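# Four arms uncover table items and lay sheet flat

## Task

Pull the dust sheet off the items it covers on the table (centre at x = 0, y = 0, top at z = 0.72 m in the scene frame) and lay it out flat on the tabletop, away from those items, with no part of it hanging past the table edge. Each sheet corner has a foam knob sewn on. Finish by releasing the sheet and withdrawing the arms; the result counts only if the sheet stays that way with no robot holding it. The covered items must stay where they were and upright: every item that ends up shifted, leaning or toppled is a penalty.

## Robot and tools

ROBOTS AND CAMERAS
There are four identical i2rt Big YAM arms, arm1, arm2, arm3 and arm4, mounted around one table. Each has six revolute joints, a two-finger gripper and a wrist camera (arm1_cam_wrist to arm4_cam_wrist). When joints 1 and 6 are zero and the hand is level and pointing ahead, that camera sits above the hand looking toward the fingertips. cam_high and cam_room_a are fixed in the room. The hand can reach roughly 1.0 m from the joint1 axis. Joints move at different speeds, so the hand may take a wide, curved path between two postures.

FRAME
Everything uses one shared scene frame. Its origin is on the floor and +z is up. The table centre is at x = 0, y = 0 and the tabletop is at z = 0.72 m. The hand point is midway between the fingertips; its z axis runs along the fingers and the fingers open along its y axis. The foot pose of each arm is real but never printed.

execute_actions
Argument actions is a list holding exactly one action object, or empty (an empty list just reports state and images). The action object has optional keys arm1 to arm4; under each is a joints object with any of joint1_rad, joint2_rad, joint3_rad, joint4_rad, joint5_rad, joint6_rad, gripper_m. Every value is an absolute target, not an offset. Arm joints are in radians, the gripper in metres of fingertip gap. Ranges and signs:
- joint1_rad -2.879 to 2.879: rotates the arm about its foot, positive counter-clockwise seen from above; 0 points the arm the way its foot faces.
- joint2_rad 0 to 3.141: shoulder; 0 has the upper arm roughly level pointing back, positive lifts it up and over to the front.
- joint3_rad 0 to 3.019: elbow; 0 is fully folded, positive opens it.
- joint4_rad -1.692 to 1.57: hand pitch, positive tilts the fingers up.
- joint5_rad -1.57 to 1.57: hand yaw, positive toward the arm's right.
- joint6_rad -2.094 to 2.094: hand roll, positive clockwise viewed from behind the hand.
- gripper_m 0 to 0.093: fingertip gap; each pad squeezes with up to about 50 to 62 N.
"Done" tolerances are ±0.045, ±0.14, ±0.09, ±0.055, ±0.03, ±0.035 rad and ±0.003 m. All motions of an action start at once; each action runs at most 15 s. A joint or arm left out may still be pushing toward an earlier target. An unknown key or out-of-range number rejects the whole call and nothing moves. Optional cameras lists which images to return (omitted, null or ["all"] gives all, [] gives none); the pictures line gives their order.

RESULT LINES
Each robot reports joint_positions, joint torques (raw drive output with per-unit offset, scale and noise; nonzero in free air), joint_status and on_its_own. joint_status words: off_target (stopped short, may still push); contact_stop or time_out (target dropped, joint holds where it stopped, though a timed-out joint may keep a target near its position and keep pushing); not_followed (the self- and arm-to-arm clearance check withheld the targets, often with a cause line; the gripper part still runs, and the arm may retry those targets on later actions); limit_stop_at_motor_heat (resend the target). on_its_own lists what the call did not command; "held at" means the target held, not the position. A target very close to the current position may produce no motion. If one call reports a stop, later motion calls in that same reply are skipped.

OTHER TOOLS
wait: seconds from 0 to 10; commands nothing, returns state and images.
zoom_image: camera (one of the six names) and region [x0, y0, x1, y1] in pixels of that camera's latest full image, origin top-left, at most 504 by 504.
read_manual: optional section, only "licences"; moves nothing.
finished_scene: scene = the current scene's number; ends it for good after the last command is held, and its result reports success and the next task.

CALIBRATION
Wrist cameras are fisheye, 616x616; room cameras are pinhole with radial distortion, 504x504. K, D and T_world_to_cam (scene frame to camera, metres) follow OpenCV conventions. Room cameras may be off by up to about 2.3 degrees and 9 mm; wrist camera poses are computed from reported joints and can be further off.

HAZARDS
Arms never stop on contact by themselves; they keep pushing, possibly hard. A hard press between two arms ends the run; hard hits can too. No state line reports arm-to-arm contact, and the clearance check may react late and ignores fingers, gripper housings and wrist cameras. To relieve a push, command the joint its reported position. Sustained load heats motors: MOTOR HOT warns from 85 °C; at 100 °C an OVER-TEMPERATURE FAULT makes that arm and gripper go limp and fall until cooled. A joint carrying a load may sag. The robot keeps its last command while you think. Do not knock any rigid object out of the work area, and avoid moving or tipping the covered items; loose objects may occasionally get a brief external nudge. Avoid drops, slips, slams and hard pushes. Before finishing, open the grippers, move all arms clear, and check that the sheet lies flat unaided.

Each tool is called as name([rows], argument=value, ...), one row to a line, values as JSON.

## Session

execute_actions(actions=[])

Scene clock: 0.00 s.
Joint torques (N m, as the arm reports them, + toward a larger angle): no reading
arm1.joint_positions: joint1_rad=+0.432 joint2_rad=+0.636 joint3_rad=+1.668 joint4_rad=-1.245 joint5_rad=+0.182 joint6_rad=+0.474 gripper_m=+0.094
arm1.joint_status: not commanded
arm1.hand: x=+0.2885 y=+0.4943 z=+1.4377 quat_wxyz=(-0.526, -0.660, -0.415, +0.342) (m; scene frame)
arm2.joint_positions: joint1_rad=-0.142 joint2_rad=+0.573 joint3_rad=+1.403 joint4_rad=-1.521 joint5_rad=-0.256 joint6_rad=+0.257 gripper_m=+0.095
arm2.joint_status: not commanded
arm2.hand: x=-0.4011 y=+0.5736 z=+1.2931 quat_wxyz=(-0.405, -0.676, -0.593, +0.166) (m; scene frame)
arm3.joint_positions: joint1_rad=+0.003 joint2_rad=+0.438 joint3_rad=+1.465 joint4_rad=-1.230 joint5_rad=+0.229 joint6_rad=-0.584 gripper_m=+0.094
arm3.joint_status: not commanded
arm3.hand: x=-0.3923 y=-0.5792 z=+1.4155 quat_wxyz=(-0.628, +0.556, -0.534, -0.108) (m; scene frame)
arm4.joint_positions: joint1_rad=+0.354 joint2_rad=+0.590 joint3_rad=+1.501 joint4_rad=-1.196 joint5_rad=+0.006 joint6_rad=-0.396 gripper_m=+0.094
arm4.joint_status: not commanded
arm4.hand: x=+0.1912 y=-0.6031 z=+1.4309 quat_wxyz=(-0.411, +0.750, -0.282, -0.436) (m; scene frame)
pictures: arm1_cam_wrist, arm2_cam_wrist, arm3_cam_wrist, arm4_cam_wrist, cam_high, cam_room_a
camera_calibration (this result's frames):
arm1_cam_wrist: T_world_to_cam=[[-0.910251, 0.0922514, -0.40365, 0.798507], [0.337798, 0.729216, -0.595094, 0.40459], [0.23945, -0.678037, -0.694932, 1.38959], [0, 0, 0, 1]] pos_world=[0.257435, 0.573495, 1.52876]
arm2_cam_wrist: T_world_to_cam=[[-0.926581, -0.0260803, -0.375189, 0.135272], [0.056383, 0.976686, -0.207138, -0.270542], [0.371844, -0.213084, -0.903508, 1.56802], [0, 0, 0, 1]] pos_world=[-0.442464, 0.601883, 1.41143]
arm3_cam_wrist: T_world_to_cam=[[0.731298, -0.35582, 0.58189, -0.740254], [0.0203815, -0.841356, -0.540096, 0.293898], [0.681754, 0.406831, -0.60803, 1.48911], [0, 0, 0, 1]] pos_world=[-0.479848, -0.62194, 1.4949]
arm4_cam_wrist: T_world_to_cam=[[0.78386, 0.50069, 0.367252, -0.369774], [0.616009, -0.55267, -0.561327, 0.3605], [-0.078081, 0.666232, -0.741645, 1.5993], [0, 0, 0, 1]] pos_world=[0.192655, -0.681125, 1.52427]
Images, in order (width x height): arm1_cam_wrist 616x616, arm2_cam_wrist 616x616, arm3_cam_wrist 616x616, arm4_cam_wrist 616x616, cam_high 504x504, cam_room_a 504x504.

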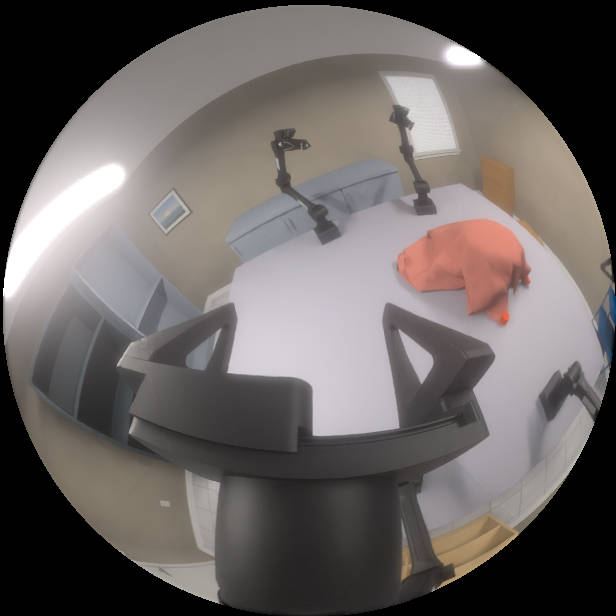

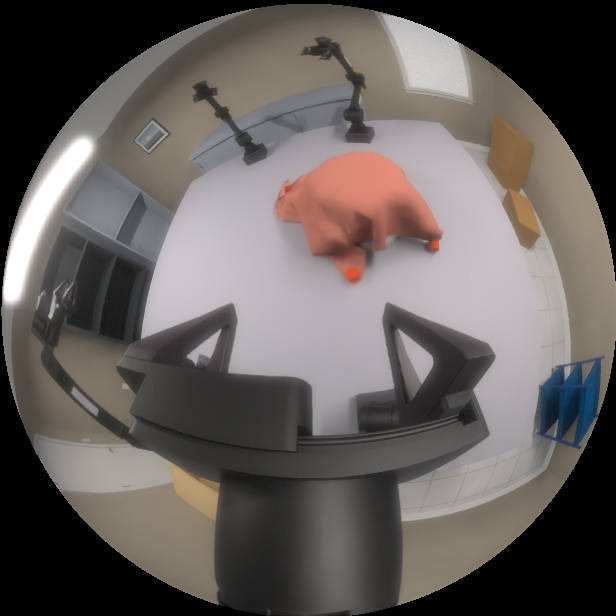

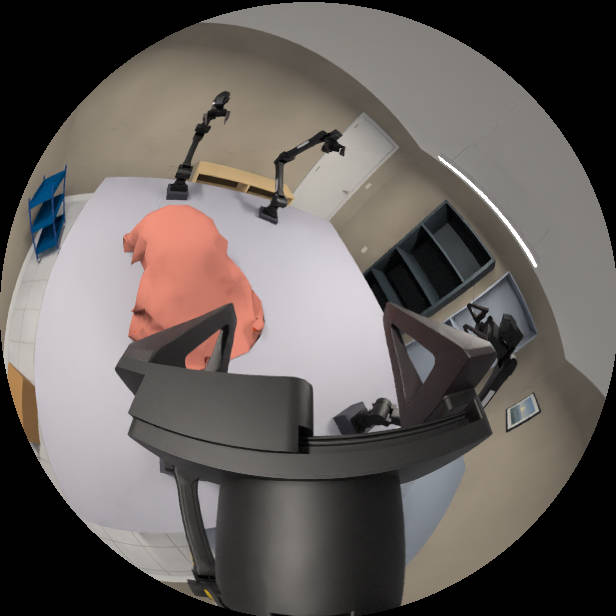

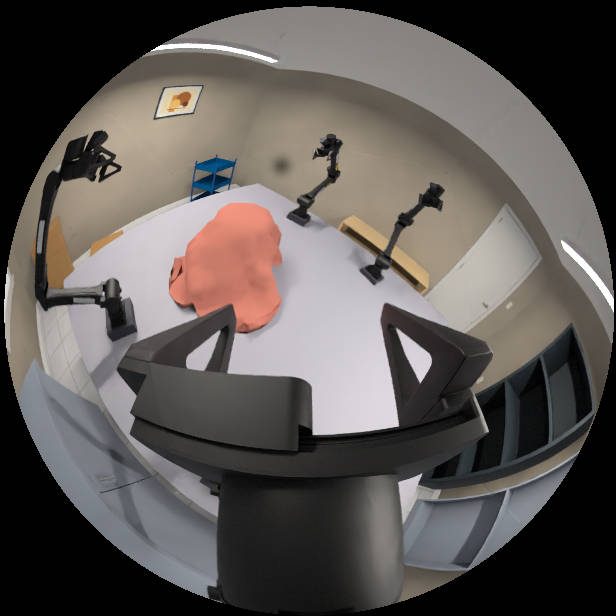

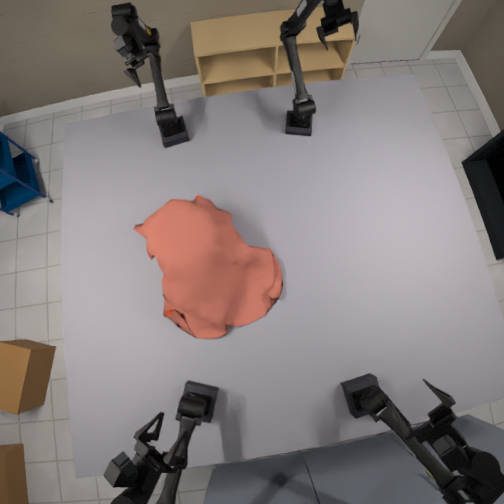

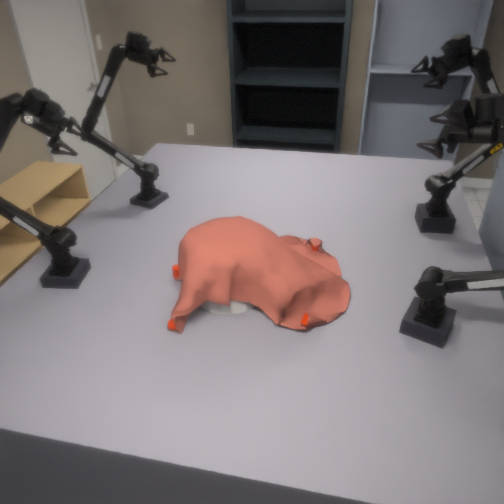

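zoom_image(camera="cam_high", region=[110, 170, 310, 370])

zoom_image(camera="cam_room_a", region=[150, 180, 370, 380])

zoom_image(camera="arm2_cam_wrist", region=[260, 130, 460, 310])

Region (110, 170, 310, 370) of cam_high's 504x504 image, scaled by 2.520, with more detail than that image has.

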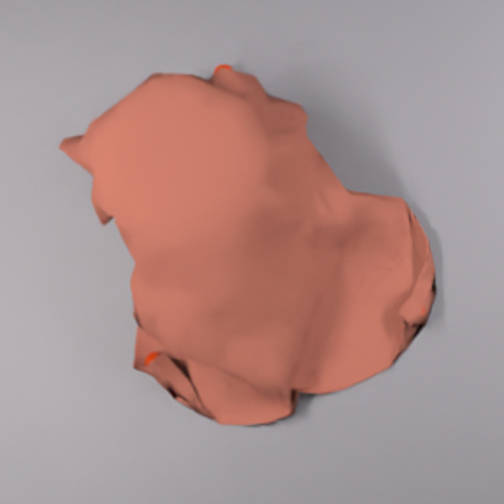

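Region (150, 180, 370, 380) of cam_room_a's 504x504 image, scaled by 2.291, with more detail than that image has; it fills the top 458 rows of this view, and the rest is white.

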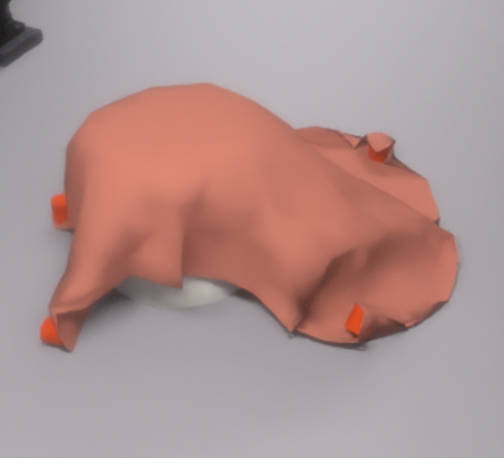

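Region (260, 130, 460, 310) of arm2_cam_wrist's 616x616 image, scaled by 2.520, with more detail than that image has; it fills the top 454 rows of this view, and the rest is white.

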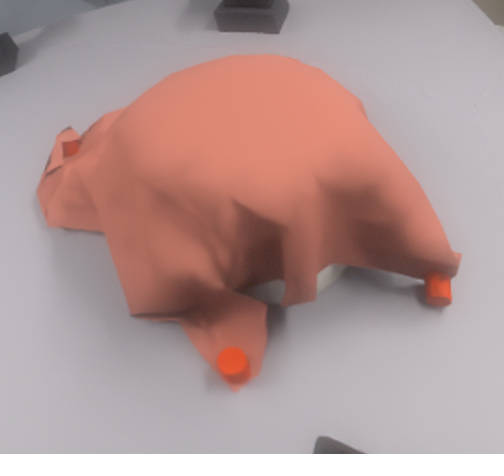

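execute_actions([
  {"arm1":{"joints":{"joint1_rad":-0.94,"joint2_rad":2.155,"joint3_rad":1.97,"joint4_rad":-1.18,"joint5_rad":-0.5,"joint6_rad":-1.21}},"arm2":{"joints":{"joint1_rad":-0.53,"joint2_rad":1.67,"joint3_rad":1.1,"joint4_rad":-0.616,"joint5_rad":0,"joint6_rad":-0.39}},"arm3":{"joints":{"joint1_rad":0.52,"joint2_rad":1.63,"joint3_rad":1.175,"joint4_rad":-1.1,"joint5_rad":0,"joint6_rad":0}},"arm4":{"joints":{"joint1_rad":0.44,"joint2_rad":2.04,"joint3_rad":1.78,"joint4_rad":-1.26,"joint5_rad":0,"joint6_rad":0}}},
])

Scene clock: 40.03 s.
Joint torques (N m, as the arm reports them, + toward a larger angle): arm1=[ -1.74 -25.11  10.67  -0.28  -0.4   -0.12] | arm2=[  0.37 -14.98   8.54   0.99  -0.01   0.  ] | arm3=[  0.63 -12.34   9.09   0.64  -0.02   0.05] | arm4=[  1.96 -17.69   9.36   0.31  -0.04   0.15]
arm1.joint_positions: joint1_rad=-0.933 joint2_rad=+2.157 joint3_rad=+1.949 joint4_rad=-1.172 joint5_rad=-0.499 joint6_rad=-1.202 gripper_m=+0.094
arm1.joint_status: all done
arm1.hand: x=-0.3390 y=+0.3567 z=+0.8604 quat_wxyz=(-0.186, -0.663, -0.702, +0.182) (m; scene frame)
arm2.joint_positions: joint1_rad=-0.532 joint2_rad=+1.683 joint3_rad=+1.090 joint4_rad=-0.631 joint5_rad=-0.001 joint6_rad=-0.374 gripper_m=+0.095
arm2.joint_status: all done
arm2.hand: x=-0.6461 y=+0.2636 z=+0.8267 quat_wxyz=(-0.068, -0.700, -0.693, +0.159) (m; scene frame)
arm3.joint_positions: joint1_rad=+0.523 joint2_rad=+1.632 joint3_rad=+1.176 joint4_rad=-1.107 joint5_rad=+0.001 joint6_rad=-0.013 gripper_m=+0.094
arm3.joint_status: all done
arm3.hand: x=-0.5477 y=-0.2435 z=+0.8756 quat_wxyz=(-0.007, +0.765, -0.644, -0.002) (m; scene frame)
arm4.joint_positions: joint1_rad=+0.436 joint2_rad=+2.029 joint3_rad=+1.765 joint4_rad=-1.245 joint5_rad=+0.002 joint6_rad=-0.008 gripper_m=+0.094
arm4.joint_status: all done
arm4.hand: x=-0.0416 y=-0.2533 z=+0.8962 quat_wxyz=(-0.016, +0.872, -0.488, -0.027) (m; scene frame)
pictures: arm1_cam_wrist, arm2_cam_wrist, arm3_cam_wrist, arm4_cam_wrist, cam_high, cam_room_a
camera_calibration (this result's frames):
arm1_cam_wrist: T_world_to_cam=[[-0.997755, -0.0667799, 0.0050665, -0.317639], [-0.0658715, 0.992207, 0.105769, -0.46032], [-0.0120902, 0.105198, -0.994378, 0.938324], [0, 0, 0, 1]] pos_world=[-0.335903, 0.336811, 0.983346]
arm2_cam_wrist: T_world_to_cam=[[-0.993288, 0.0487022, 0.104912, -0.73456], [0.0775399, 0.95341, 0.291543, -0.442995], [-0.0858252, 0.297721, -0.950787, 0.780349], [0, 0, 0, 1]] pos_world=[-0.628306, 0.225804, 0.948163]
arm3_cam_wrist: T_world_to_cam=[[0.984996, 0.172498, 0.00515681, 0.579628], [0.139773, -0.814946, 0.562429, -0.605584], [0.10122, -0.55327, -0.82683, 0.770023], [0, 0, 0, 1]] pos_world=[-0.564229, -0.167472, 0.974287]
arm4_cam_wrist: T_world_to_cam=[[0.855098, 0.518456, 0.00337439, 0.167489], [0.439553, -0.728383, 0.525596, -0.628841], [0.274956, -0.447953, -0.850728, 0.781742], [0, 0, 0, 1]] pos_world=[-0.0817551, -0.19469, 0.995001]
Images, in order (width x height): arm1_cam_wrist 616x616, arm2_cam_wrist 616x616, arm3_cam_wrist 616x616, arm4_cam_wrist 616x616, cam_high 504x504, cam_room_a 504x504.

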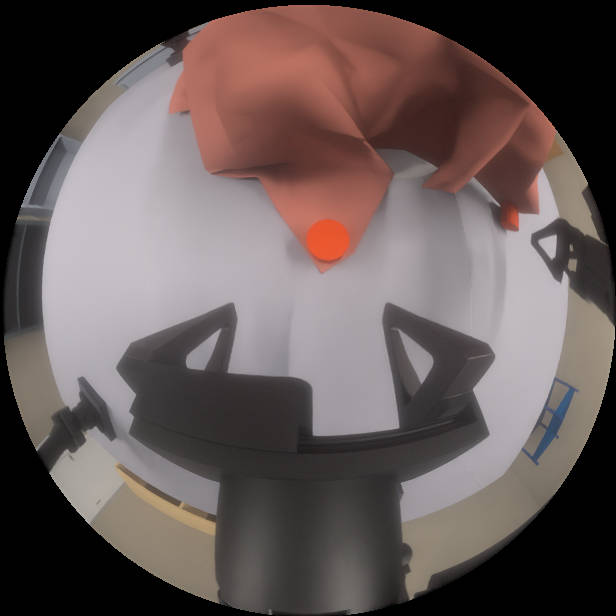

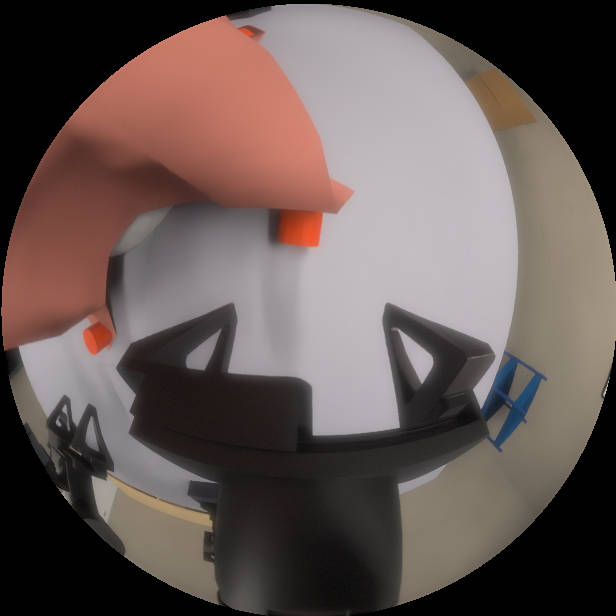

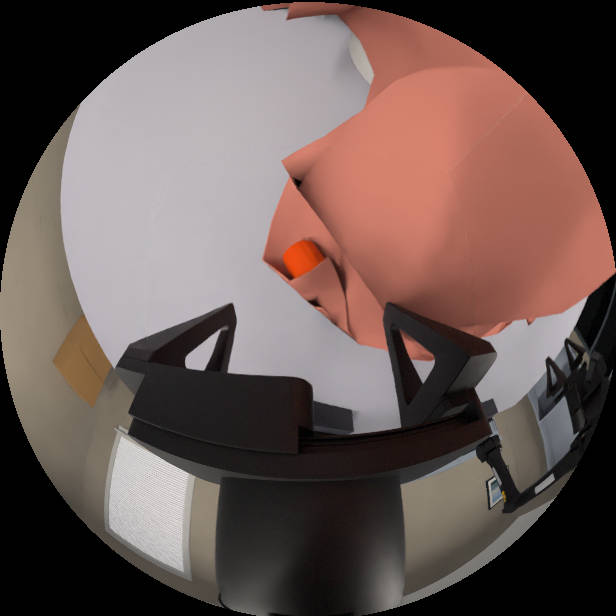

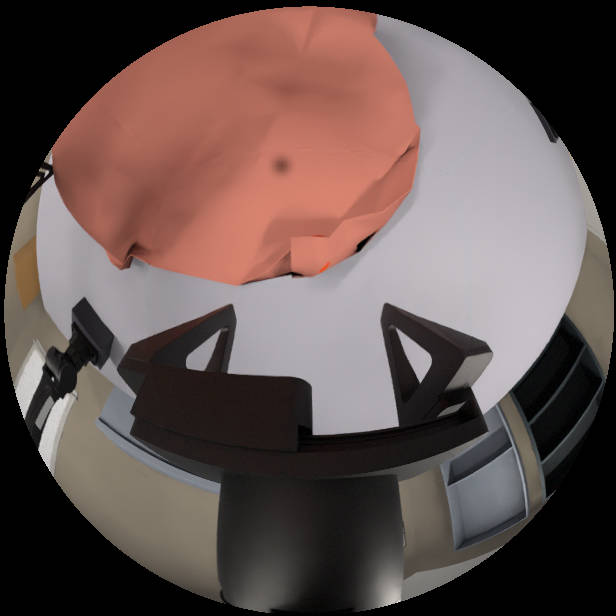

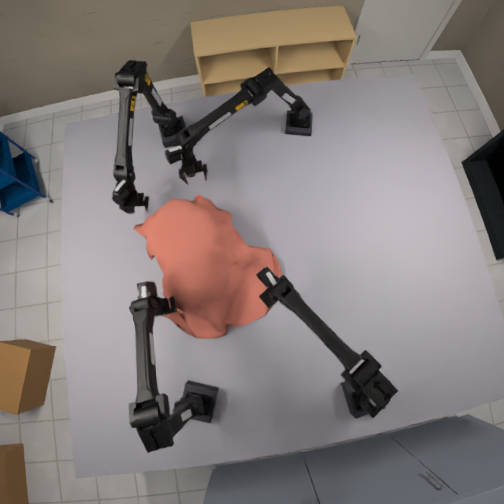

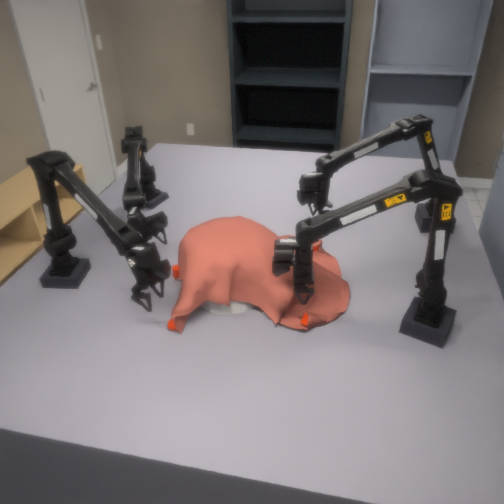

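execute_actions([
  {"arm1":{"joints":{"joint1_rad":-0.85,"joint2_rad":2.39,"joint3_rad":2.125,"joint4_rad":-1.1,"joint6_rad":-1.11}},"arm2":{"joints":{"joint1_rad":-0.496,"joint2_rad":1.905,"joint3_rad":1.19,"joint4_rad":-0.44,"joint6_rad":-0.3}},"arm3":{"joints":{"joint1_rad":0.535,"joint2_rad":1.815,"joint3_rad":1.045,"joint4_rad":-0.78,"joint6_rad":-0.56,"gripper_m":0.075}},"arm4":{"joints":{"joint1_rad":0.45,"joint2_rad":2.21,"joint3_rad":1.695,"joint4_rad":-1.03,"joint6_rad":-0.6,"gripper_m":0.08}}},
], cameras=["arm1_cam_wrist","arm2_cam_wrist","arm3_cam_wrist","arm4_cam_wrist"])

Scene clock: 72.77 s.
Joint torques (N m, as the arm reports them, + toward a larger angle): arm1=[ -2.02 -25.28  11.53   0.34  -0.24   0.05] | arm2=[  1.3  -17.65   8.59   1.03  -0.03   0.35] | arm3=[  1.09 -13.91   7.96   0.71  -0.05  -0.2 ] | arm4=[  1.95 -21.1    7.69   1.4   -0.11   0.03]
arm1.joint_positions: joint1_rad=-0.845 joint2_rad=+2.385 joint3_rad=+2.093 joint4_rad=-1.105 joint5_rad=-0.503 joint6_rad=-1.118 gripper_m=+0.094
arm1.joint_status: all done
arm1.hand: x=-0.3465 y=+0.2833 z=+0.7608 quat_wxyz=(-0.205, -0.664, -0.702, +0.158) (m; scene frame)
arm2.joint_positions: joint1_rad=-0.497 joint2_rad=+1.922 joint3_rad=+1.166 joint4_rad=-0.454 joint5_rad=-0.001 joint6_rad=-0.316 gripper_m=+0.095
arm2.joint_status: all done
arm2.hand: x=-0.6454 y=+0.2115 z=+0.7422 quat_wxyz=(-0.078, -0.707, -0.684, +0.162) (m; scene frame)
arm3.joint_positions: joint1_rad=+0.531 joint2_rad=+1.826 joint3_rad=+1.036 joint4_rad=-0.791 joint5_rad=+0.000 joint6_rad=-0.546 gripper_m=+0.075
arm3.joint_status: all done
arm3.hand: x=-0.5496 y=-0.2514 z=+0.7478 quat_wxyz=(+0.000, +0.910, -0.415, +0.005) (m; scene frame)
arm4.joint_positions: joint1_rad=+0.444 joint2_rad=+2.223 joint3_rad=+1.687 joint4_rad=-1.047 joint5_rad=+0.002 joint6_rad=-0.591 gripper_m=+0.080
arm4.joint_status: all done
arm4.hand: x=-0.0441 y=-0.2585 z=+0.7503 quat_wxyz=(+0.004, +0.977, -0.213, +0.004) (m; scene frame)
pictures: arm1_cam_wrist, arm2_cam_wrist, arm3_cam_wrist, arm4_cam_wrist
camera_calibration (this result's frames):
arm1_cam_wrist: T_world_to_cam=[[-0.995059, -0.0823113, -0.0555185, -0.278042], [-0.0879758, 0.990165, 0.108781, -0.386771], [0.0460186, 0.113128, -0.992514, 0.863396], [0, 0, 0, 1]] pos_world=[-0.350427, 0.262407, 0.88357]
arm2_cam_wrist: T_world_to_cam=[[-0.993531, 0.0696864, 0.0896618, -0.715756], [0.0919192, 0.957143, 0.274641, -0.347703], [-0.0666805, 0.281106, -0.957357, 0.736384], [0, 0, 0, 1]] pos_world=[-0.630063, 0.175678, 0.864652]
arm3_cam_wrist: T_world_to_cam=[[0.754598, 0.656187, -0.0000805303, 0.582358], [0.534863, -0.615008, 0.579384, -0.285187], [0.380135, -0.437246, -0.815054, 0.833798], [0, 0, 0, 1]] pos_world=[-0.603866, -0.192953, 0.84487]
arm4_cam_wrist: T_world_to_cam=[[0.42105, 0.907031, -0.00349635, 0.25929], [0.735868, -0.339336, 0.585959, -0.486469], [0.530297, -0.249291, -0.810333, 0.68832], [0, 0, 0, 1]] pos_world=[-0.116211, -0.228669, 0.843726]
Images, in order (width x height): arm1_cam_wrist 616x616, arm2_cam_wrist 616x616, arm3_cam_wrist 616x616, arm4_cam_wrist 616x616.

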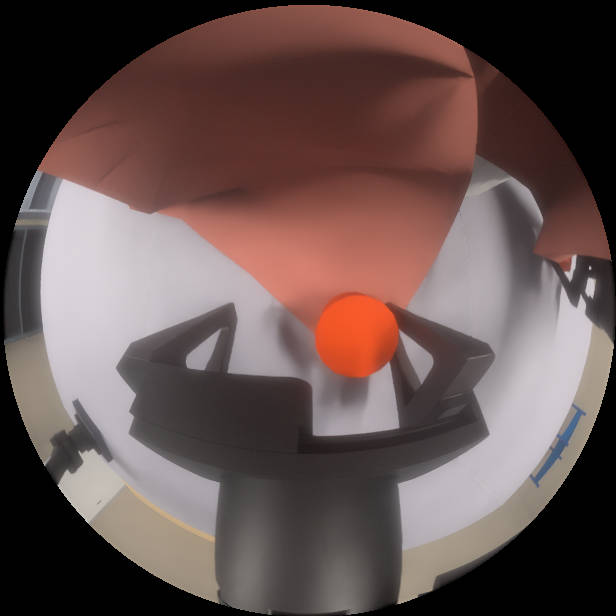

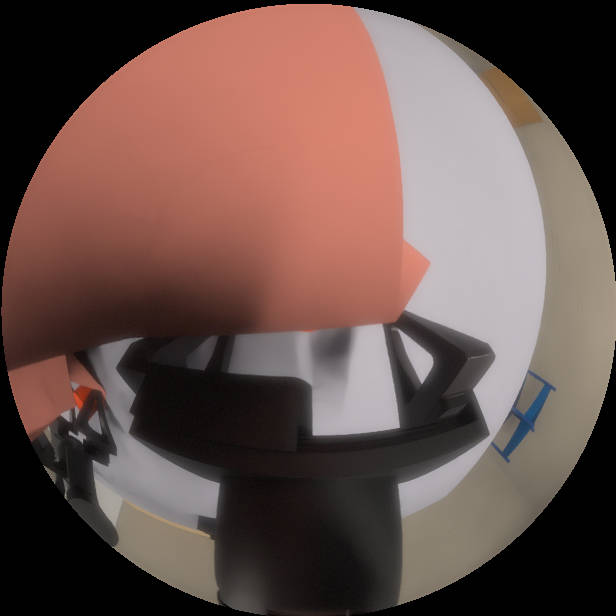

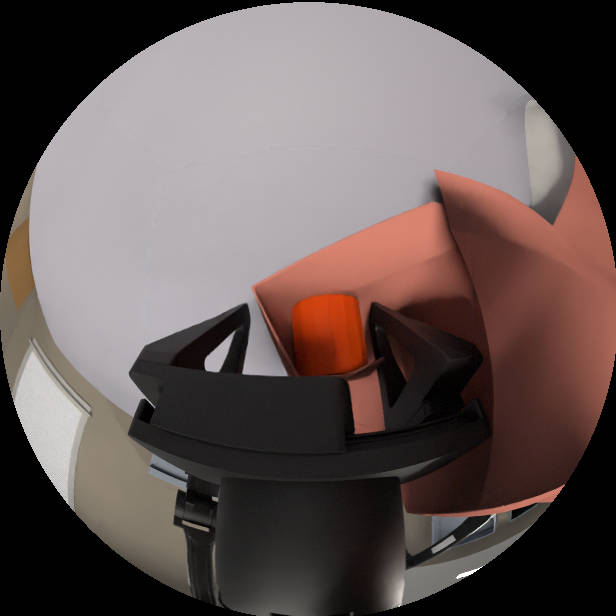

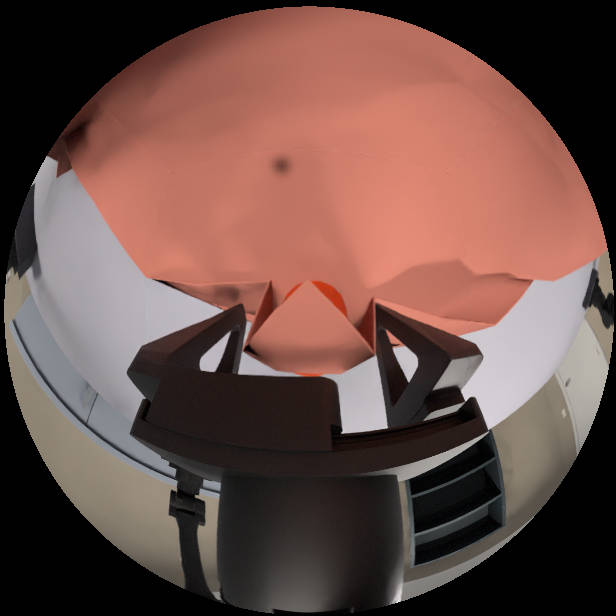

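execute_actions([
  {"arm1":{"joints":{"gripper_m":0.02}},"arm2":{"joints":{"joint4_rad":-0.37,"gripper_m":0.02}},"arm3":{"joints":{"gripper_m":0.02}},"arm4":{"joints":{"gripper_m":0.02}}},
], cameras=["arm1_cam_wrist","cam_room_a"])

Scene clock: 80.83 s.
Joint torques (N m, as the arm reports them, + toward a larger angle): arm1=[ -2.07 -25.9   11.34   0.45  -0.3    0.07] | arm2=[  0.76 -18.53   8.74   0.99  -0.02   0.26] | arm3=[  1.15 -13.76   7.97   0.68  -0.05  -0.21] | arm4=[  1.96 -20.87   7.69   1.35  -0.09   0.05]
arm1.joint_positions: joint1_rad=-0.845 joint2_rad=+2.385 joint3_rad=+2.093 joint4_rad=-1.105 joint5_rad=-0.502 joint6_rad=-1.117 gripper_m=+0.039
arm1.joint_status: gripper_m off_target (ended at +0.039, target +0.020)
arm1.hand: x=-0.3466 y=+0.2834 z=+0.7607 quat_wxyz=(-0.205, -0.664, -0.702, +0.158) (m; scene frame)
arm2.joint_positions: joint1_rad=-0.497 joint2_rad=+1.922 joint3_rad=+1.166 joint4_rad=-0.386 joint5_rad=-0.001 joint6_rad=-0.316 gripper_m=+0.035
arm2.joint_status: gripper_m off_target (ended at +0.035, target +0.020); the others done
arm2.hand: x=-0.6507 y=+0.1970 z=+0.7486 quat_wxyz=(-0.093, -0.703, -0.679, +0.191) (m; scene frame)
arm3.joint_positions: joint1_rad=+0.531 joint2_rad=+1.826 joint3_rad=+1.036 joint4_rad=-0.790 joint5_rad=+0.000 joint6_rad=-0.547 gripper_m=+0.039
arm3.joint_status: gripper_m off_target (ended at +0.039, target +0.020)
arm3.hand: x=-0.5496 y=-0.2512 z=+0.7479 quat_wxyz=(+0.000, +0.910, -0.415, +0.005) (m; scene frame)
arm4.joint_positions: joint1_rad=+0.444 joint2_rad=+2.223 joint3_rad=+1.687 joint4_rad=-1.046 joint5_rad=+0.002 joint6_rad=-0.592 gripper_m=+0.038
arm4.joint_status: gripper_m off_target (ended at +0.038, target +0.020)
arm4.hand: x=-0.0442 y=-0.2583 z=+0.7503 quat_wxyz=(+0.004, +0.977, -0.212, +0.004) (m; scene frame)
pictures: arm1_cam_wrist, cam_room_a
camera_calibration (this result's frames):
arm1_cam_wrist: T_world_to_cam=[[-0.995105, -0.0818132, -0.055428, -0.278324], [-0.0875027, 0.990129, 0.109489, -0.387231], [0.0459233, 0.113803, -0.992441, 0.863047], [0, 0, 0, 1]] pos_world=[-0.350479, 0.262421, 0.883494]
Images, in order (width x height): arm1_cam_wrist 616x616, cam_room_a 504x504.

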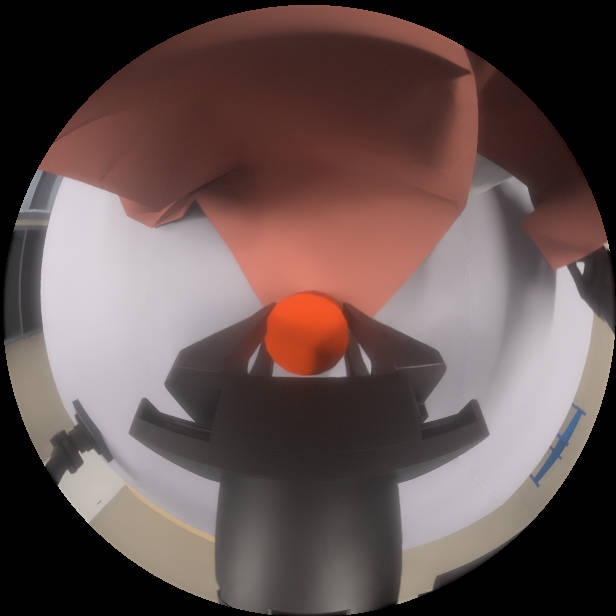

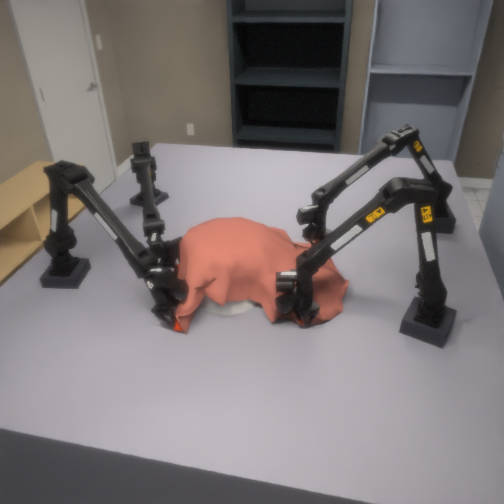

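execute_actions([
  {"arm1":{"joints":{"joint1_rad":-0.737,"joint2_rad":1.618,"joint3_rad":1.74,"joint4_rad":-1.41,"joint5_rad":0,"joint6_rad":-1.0}},"arm2":{"joints":{"joint1_rad":-0.692,"joint2_rad":1.629,"joint3_rad":1.66,"joint4_rad":-1.11,"joint6_rad":-0.5}},"arm3":{"joints":{"joint1_rad":0.715,"joint2_rad":0.987,"joint3_rad":1.09,"joint4_rad":-1.486,"joint6_rad":-0.4}},"arm4":{"joints":{"joint1_rad":0.414,"joint2_rad":1.663,"joint3_rad":1.66,"joint4_rad":-1.29}}},
], cameras=["cam_high","cam_room_a"])

Scene clock: 104.80 s.
Joint torques (N m, as the arm reports them, + toward a larger angle): arm1=[ -1.63 -16.09   9.09   0.05  -0.01   0.08] | arm2=[  0.22 -17.35  10.63   0.27   0.06   0.04] | arm3=[ 0.55 -3.32 13.48  0.22 -0.06  0.09] | arm4=[  1.39 -13.12   9.51   0.7    0.04   0.04]
arm1.joint_positions: joint1_rad=-0.737 joint2_rad=+1.612 joint3_rad=+1.746 joint4_rad=-1.400 joint5_rad=-0.003 joint6_rad=-1.004 gripper_m=+0.039
arm1.joint_status: all done
arm1.hand: x=-0.1822 y=+0.3883 z=+1.0742 quat_wxyz=(+0.034, -0.697, -0.701, +0.147) (m; scene frame)
arm2.joint_positions: joint1_rad=-0.685 joint2_rad=+1.650 joint3_rad=+1.640 joint4_rad=-1.106 joint5_rad=-0.003 joint6_rad=-0.488 gripper_m=+0.035
arm2.joint_status: all done
arm2.hand: x=-0.7579 y=+0.2332 z=+1.0503 quat_wxyz=(-0.061, -0.705, -0.672, +0.218) (m; scene frame)
arm3.joint_positions: joint1_rad=+0.720 joint2_rad=+0.979 joint3_rad=+1.058 joint4_rad=-1.476 joint5_rad=+0.001 joint6_rad=-0.415 gripper_m=+0.039
arm3.joint_status: all done
arm3.hand: x=-0.5776 y=-0.4241 z=+1.0550 quat_wxyz=(-0.067, +0.918, -0.387, -0.057) (m; scene frame)
arm4.joint_positions: joint1_rad=+0.418 joint2_rad=+1.653 joint3_rad=+1.651 joint4_rad=-1.274 joint5_rad=-0.002 joint6_rad=-0.595 gripper_m=+0.038
arm4.joint_status: all done
arm4.hand: x=-0.0022 y=-0.2998 z=+1.0673 quat_wxyz=(-0.107, +0.964, -0.221, -0.101) (m; scene frame)
pictures: cam_high, cam_room_a
Images, in order (width x height): cam_high 504x504, cam_room_a 504x504.

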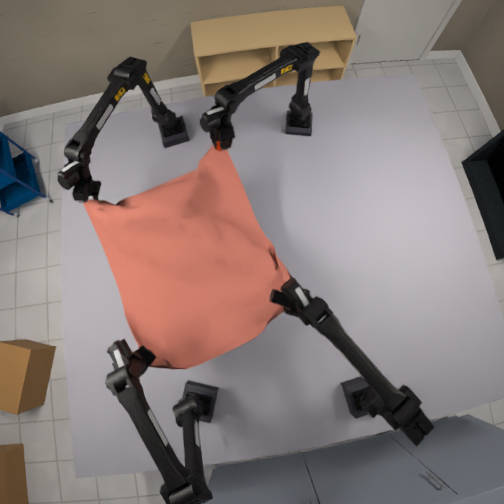

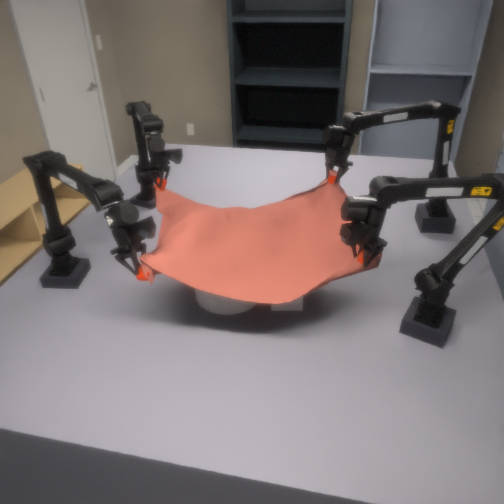

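execute_actions([
  {"arm1":{"joints":{"joint1_rad":-0.743,"joint2_rad":1.449,"joint3_rad":2.035,"joint4_rad":-1.665}},"arm2":{"joints":{"joint1_rad":-0.8,"joint2_rad":1.55,"joint3_rad":2.105,"joint4_rad":-1.616,"joint6_rad":-0.6}},"arm3":{"joints":{"joint1_rad":1.046,"joint2_rad":0.877,"joint3_rad":1.51,"joint4_rad":-1.69,"joint6_rad":-0.1}},"arm4":{"joints":{"joint1_rad":0.497,"joint2_rad":1.398,"joint3_rad":1.835,"joint4_rad":-1.514}}},
], cameras=["cam_high","cam_room_a"])

Scene clock: 123.43 s.
Joint torques (N m, as the arm reports them, + toward a larger angle): arm1=[ -2.57 -11.67   9.51   0.28   0.28   0.04] | arm2=[ -1.09 -13.67  10.39   0.07   0.45   0.15] | arm3=[ 1.69 -2.09 12.4   0.59 -0.41  0.2 ] | arm4=[  1.49 -10.16   9.57   0.48   0.09   0.05]
arm1.joint_positions: joint1_rad=-0.736 joint2_rad=+1.451 joint3_rad=+2.024 joint4_rad=-1.649 joint5_rad=-0.009 joint6_rad=-1.002 gripper_m=+0.039
arm1.joint_status: all done
arm1.hand: x=-0.1173 y=+0.4268 z=+1.2568 quat_wxyz=(+0.050, -0.683, -0.689, +0.239) (m; scene frame)
arm2.joint_positions: joint1_rad=-0.780 joint2_rad=+1.565 joint3_rad=+2.073 joint4_rad=-1.606 joint5_rad=-0.013 joint6_rad=-0.596 gripper_m=+0.035
arm2.joint_status: all done
arm2.hand: x=-0.7590 y=+0.3254 z=+1.2488 quat_wxyz=(-0.046, -0.698, -0.676, +0.231) (m; scene frame)
arm3.joint_positions: joint1_rad=+1.037 joint2_rad=+0.878 joint3_rad=+1.478 joint4_rad=-1.661 joint5_rad=+0.010 joint6_rad=-0.126 gripper_m=+0.039
arm3.joint_status: all done
joint sent to its limit — the command would take arm3.joint4_rad past its lower limit, so that joint was sent only as far as its limit.
arm3.hand: x=-0.6435 y=-0.4870 z=+1.2496 quat_wxyz=(-0.131, +0.897, -0.364, -0.215) (m; scene frame)
arm4.joint_positions: joint1_rad=+0.503 joint2_rad=+1.404 joint3_rad=+1.823 joint4_rad=-1.485 joint5_rad=-0.003 joint6_rad=-0.595 gripper_m=+0.038
arm4.joint_status: all done
arm4.hand: x=+0.0028 y=-0.3916 z=+1.2562 quat_wxyz=(-0.174, +0.952, -0.176, -0.179) (m; scene frame)
pictures: cam_high, cam_room_a
Images, in order (width x height): cam_high 504x504, cam_room_a 504x504.

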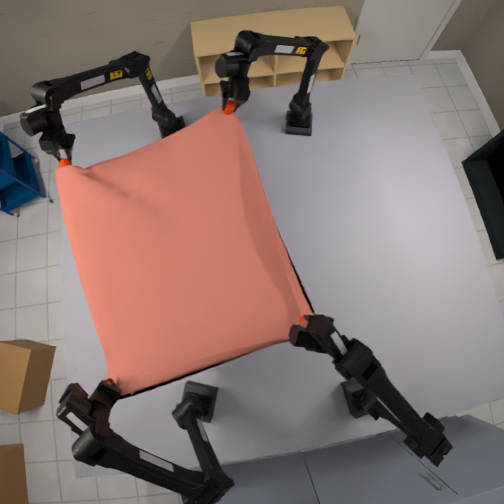

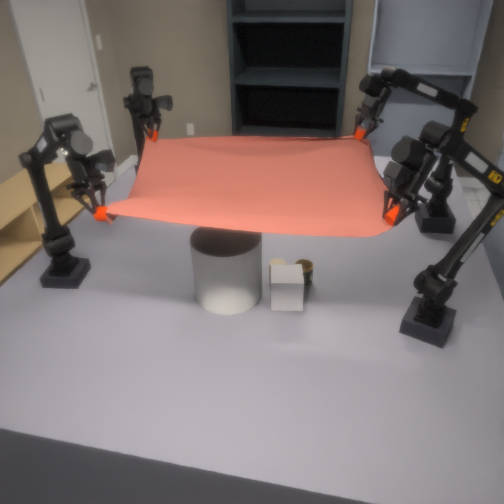

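execute_actions([
  {"arm1":{"joints":{"joint1_rad":0.396,"joint2_rad":1.047,"joint3_rad":1.59,"joint4_rad":-1.64,"joint6_rad":0.13}},"arm2":{"joints":{"joint1_rad":0.136,"joint2_rad":1.21,"joint3_rad":1.645,"joint4_rad":-1.53,"joint6_rad":0.33}},"arm3":{"joints":{"joint1_rad":-0.129,"joint2_rad":0.961,"joint3_rad":1.435,"joint4_rad":-1.57,"joint6_rad":-1.21}},"arm4":{"joints":{"joint1_rad":-0.225,"joint2_rad":1.10,"joint3_rad":1.48,"joint4_rad":-1.476,"joint6_rad":-1.27}}},
], cameras=["cam_high","cam_room_a"])

Scene clock: 139.37 s.
Joint torques (N m, as the arm reports them, + toward a larger angle): arm1=[-0.87 -4.73  8.25  0.79 -0.04  0.04] | arm2=[ 0.09 -9.01  9.37  1.02  0.21  0.28] | arm3=[ 1.06 -4.03 10.64  1.09 -0.29 -0.1 ] | arm4=[ 0.36 -5.    7.97  1.17  0.41 -0.04]
arm1.joint_positions: joint1_rad=+0.388 joint2_rad=+1.046 joint3_rad=+1.598 joint4_rad=-1.640 joint5_rad=+0.003 joint6_rad=+0.125 gripper_m=+0.039
arm1.joint_status: all done
arm1.hand: x=+0.3274 y=+0.3616 z=+1.2252 quat_wxyz=(-0.185, -0.687, -0.687, +0.146) (m; scene frame)
arm2.joint_positions: joint1_rad=+0.141 joint2_rad=+1.224 joint3_rad=+1.632 joint4_rad=-1.542 joint5_rad=-0.005 joint6_rad=+0.309 gripper_m=+0.035
arm2.joint_status: all done
arm2.hand: x=-0.3280 y=+0.3620 z=+1.2100 quat_wxyz=(-0.192, -0.697, -0.683, +0.100) (m; scene frame)
arm3.joint_positions: joint1_rad=-0.130 joint2_rad=+0.969 joint3_rad=+1.428 joint4_rad=-1.569 joint5_rad=+0.005 joint6_rad=-1.207 gripper_m=+0.039
arm3.joint_status: all done
arm3.hand: x=-0.3276 y=-0.4199 z=+1.2158 quat_wxyz=(-0.231, +0.885, -0.404, +0.019) (m; scene frame)
arm4.joint_positions: joint1_rad=-0.206 joint2_rad=+1.104 joint3_rad=+1.489 joint4_rad=-1.465 joint5_rad=-0.014 joint6_rad=-1.253 gripper_m=+0.038
arm4.joint_status: all done
arm4.hand: x=+0.3215 y=-0.4165 z=+1.2266 quat_wxyz=(-0.241, +0.949, -0.200, -0.033) (m; scene frame)
pictures: cam_high, cam_room_a
Images, in order (width x height): cam_high 504x504, cam_room_a 504x504.

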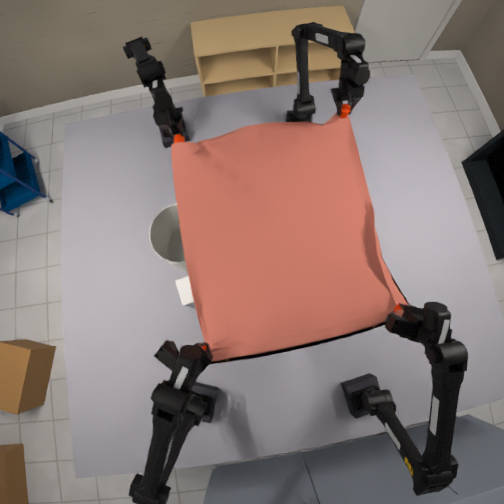

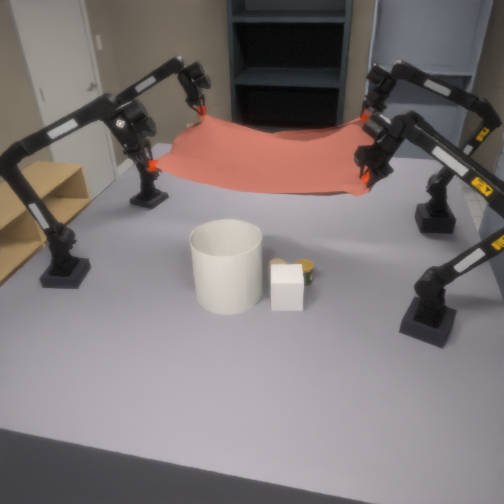

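execute_actions([
  {"arm1":{"joints":{"joint1_rad":1.254,"joint2_rad":1.855,"joint3_rad":1.385,"joint4_rad":-0.96,"joint6_rad":0.99}},"arm2":{"joints":{"joint1_rad":0.776,"joint2_rad":2.005,"joint3_rad":1.575,"joint4_rad":-0.985,"joint6_rad":0.97}},"arm3":{"joints":{"joint1_rad":-1.046,"joint2_rad":2.105,"joint3_rad":1.45,"joint4_rad":-0.88,"joint5_rad":-1.4,"joint6_rad":-1.65}},"arm4":{"joints":{"joint1_rad":-1.302,"joint2_rad":2.07,"joint3_rad":1.335,"joint4_rad":-0.8,"joint5_rad":-1.4,"joint6_rad":-1.65}}},
])

Scene clock: 175.93 s.
Joint torques (N m, as the arm reports them, + toward a larger angle): arm1=[  0.17 -18.23   8.6    0.62  -0.61  -0.02] | arm2=[  0.44 -20.55   9.9   -0.08   0.12   0.35] | arm3=[  0.63 -18.     8.24  -0.12  -0.62   0.02] | arm4=[  0.77 -16.91   6.66   0.68  -0.58   0.1 ]
arm1.joint_positions: joint1_rad=+1.229 joint2_rad=+1.857 joint3_rad=+1.380 joint4_rad=-0.975 joint5_rad=+0.021 joint6_rad=+0.989 gripper_m=+0.039
arm1.joint_status: all done
arm1.hand: x=+0.7467 y=+0.3691 z=+0.8051 quat_wxyz=(-0.058, -0.714, -0.698, -0.003) (m; scene frame)
arm2.joint_positions: joint1_rad=+0.776 joint2_rad=+2.018 joint3_rad=+1.547 joint4_rad=-0.983 joint5_rad=-0.001 joint6_rad=+0.944 gripper_m=+0.035
arm2.joint_status: all done
arm2.hand: x=+0.0449 y=+0.3843 z=+0.7958 quat_wxyz=(-0.057, -0.713, -0.698, -0.009) (m; scene frame)
arm3.joint_positions: joint1_rad=-1.041 joint2_rad=+2.066 joint3_rad=+1.428 joint4_rad=-0.865 joint5_rad=-1.223 joint6_rad=-1.652 gripper_m=+0.039
arm3.joint_status: joint5_rad time_out (moved -1.229 of -1.405); the others done
arm3.on_its_own: joint5_rad is held at -1.220, not at your -1.400, since a time_out
arm3.hand: x=+0.0671 y=-0.4402 z=+0.8604 quat_wxyz=(-0.412, +0.658, -0.485, -0.403) (m; scene frame)
arm4.joint_positions: joint1_rad=-1.282 joint2_rad=+2.062 joint3_rad=+1.323 joint4_rad=-0.823 joint5_rad=-1.251 joint6_rad=-1.638 gripper_m=+0.038
arm4.joint_status: joint5_rad time_out (moved -1.237 of -1.386); the others done
arm4.on_its_own: joint5_rad is held at -1.250, not at your -1.400, since a time_out
arm4.hand: x=+0.7244 y=-0.4375 z=+0.8474 quat_wxyz=(-0.343, +0.690, -0.425, -0.474) (m; scene frame)
pictures: arm1_cam_wrist, arm2_cam_wrist, arm3_cam_wrist, arm4_cam_wrist, cam_high, cam_room_a
joint command not followed: on one or more control steps a check withheld the commanded joint targets of the arm3 arm, and it was not sent them on those steps.
cause: the commanded joint targets would bring two parts of the arm too close to each other (its wrist (the part past joint 4) and its wrist camera); next, command targets that bring no two parts of the arm closer together.
joint command not followed: on one or more control steps a check withheld the commanded joint targets of the arm4 arm, and it was not sent them on those steps.
cause: the commanded joint targets would bring two parts of the arm too close to each other (its wrist (the part past joint 4) and its wrist camera); next, command targets that bring no two parts of the arm closer together.
camera_calibration (this result's frames):
arm1_cam_wrist: T_world_to_cam=[[-0.995343, 0.0102967, -0.0958487, 0.817764], [-0.0415265, 0.851501, 0.522706, -0.6971], [0.0869974, 0.524252, -0.847108, 0.547988], [0, 0, 0, 1]] pos_world=[0.737334, 0.297877, 0.906965]
arm2_cam_wrist: T_world_to_cam=[[-0.993197, 0.0401307, -0.109317, 0.122955], [-0.0236937, 0.849466, 0.527111, -0.745687], [0.114015, 0.526115, -0.842736, 0.591632], [0, 0, 0, 1]] pos_world=[0.0369954, 0.317235, 0.90509]
arm3_cam_wrist: T_world_to_cam=[[0.9692, 0.194251, 0.151388, -0.107164], [0.246152, -0.783543, -0.570499, 0.138066], [0.00779898, 0.590192, -0.807225, 1.07917], [0, 0, 0, 1]] pos_world=[0.0614621, -0.507919, 0.966121]
arm4_cam_wrist: T_world_to_cam=[[0.914113, 0.399955, 0.0665902, -0.540031], [0.358994, -0.722025, -0.591442, -0.0663614], [-0.18847, 0.56455, -0.803593, 1.18585], [0, 0, 0, 1]] pos_world=[0.74097, -0.501398, 0.949653]
Images, in order (width x height): arm1_cam_wrist 616x616, arm2_cam_wrist 616x616, arm3_cam_wrist 616x616, arm4_cam_wrist 616x616, cam_high 504x504, cam_room_a 504x504.

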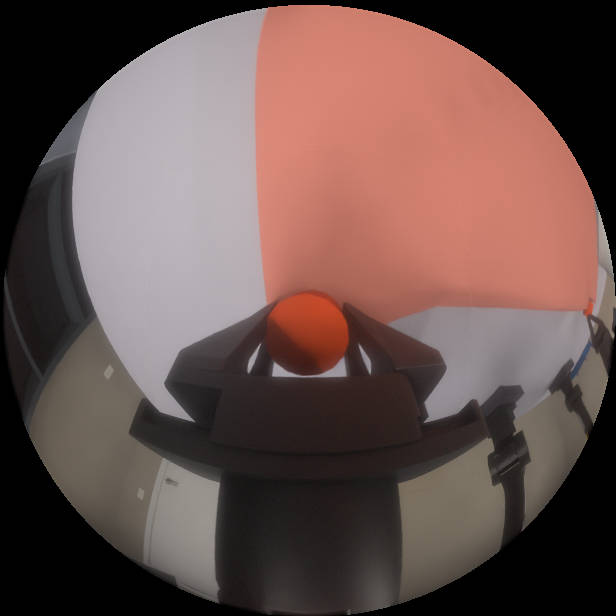

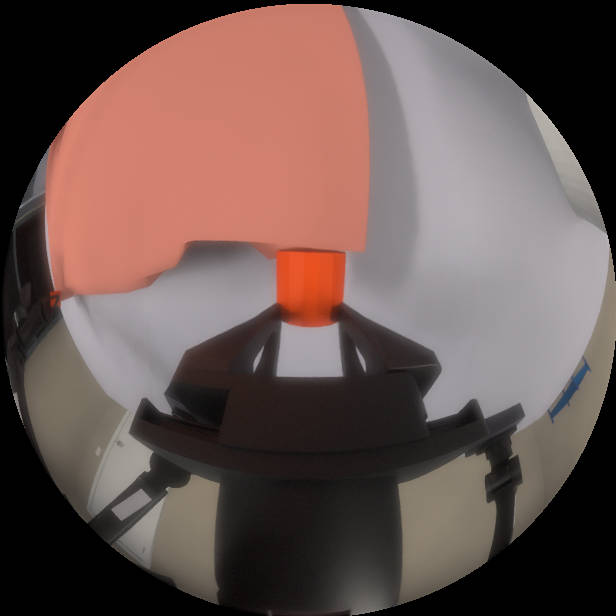

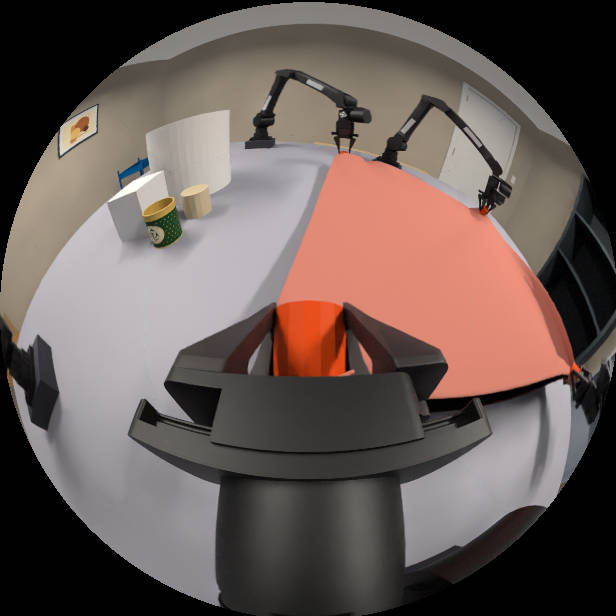

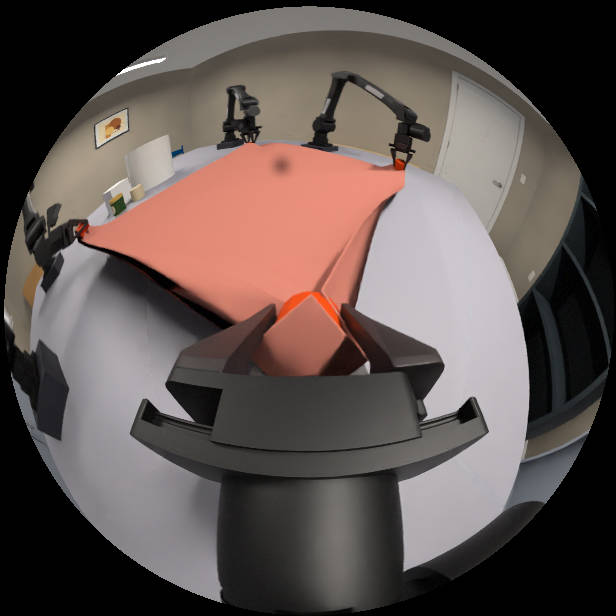

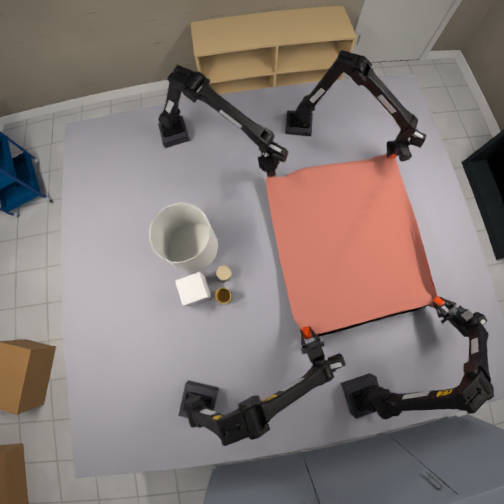

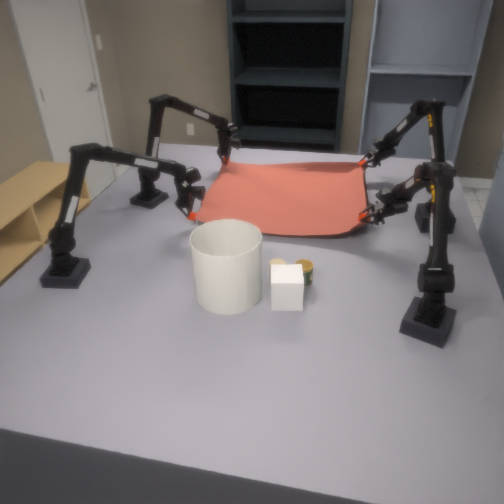

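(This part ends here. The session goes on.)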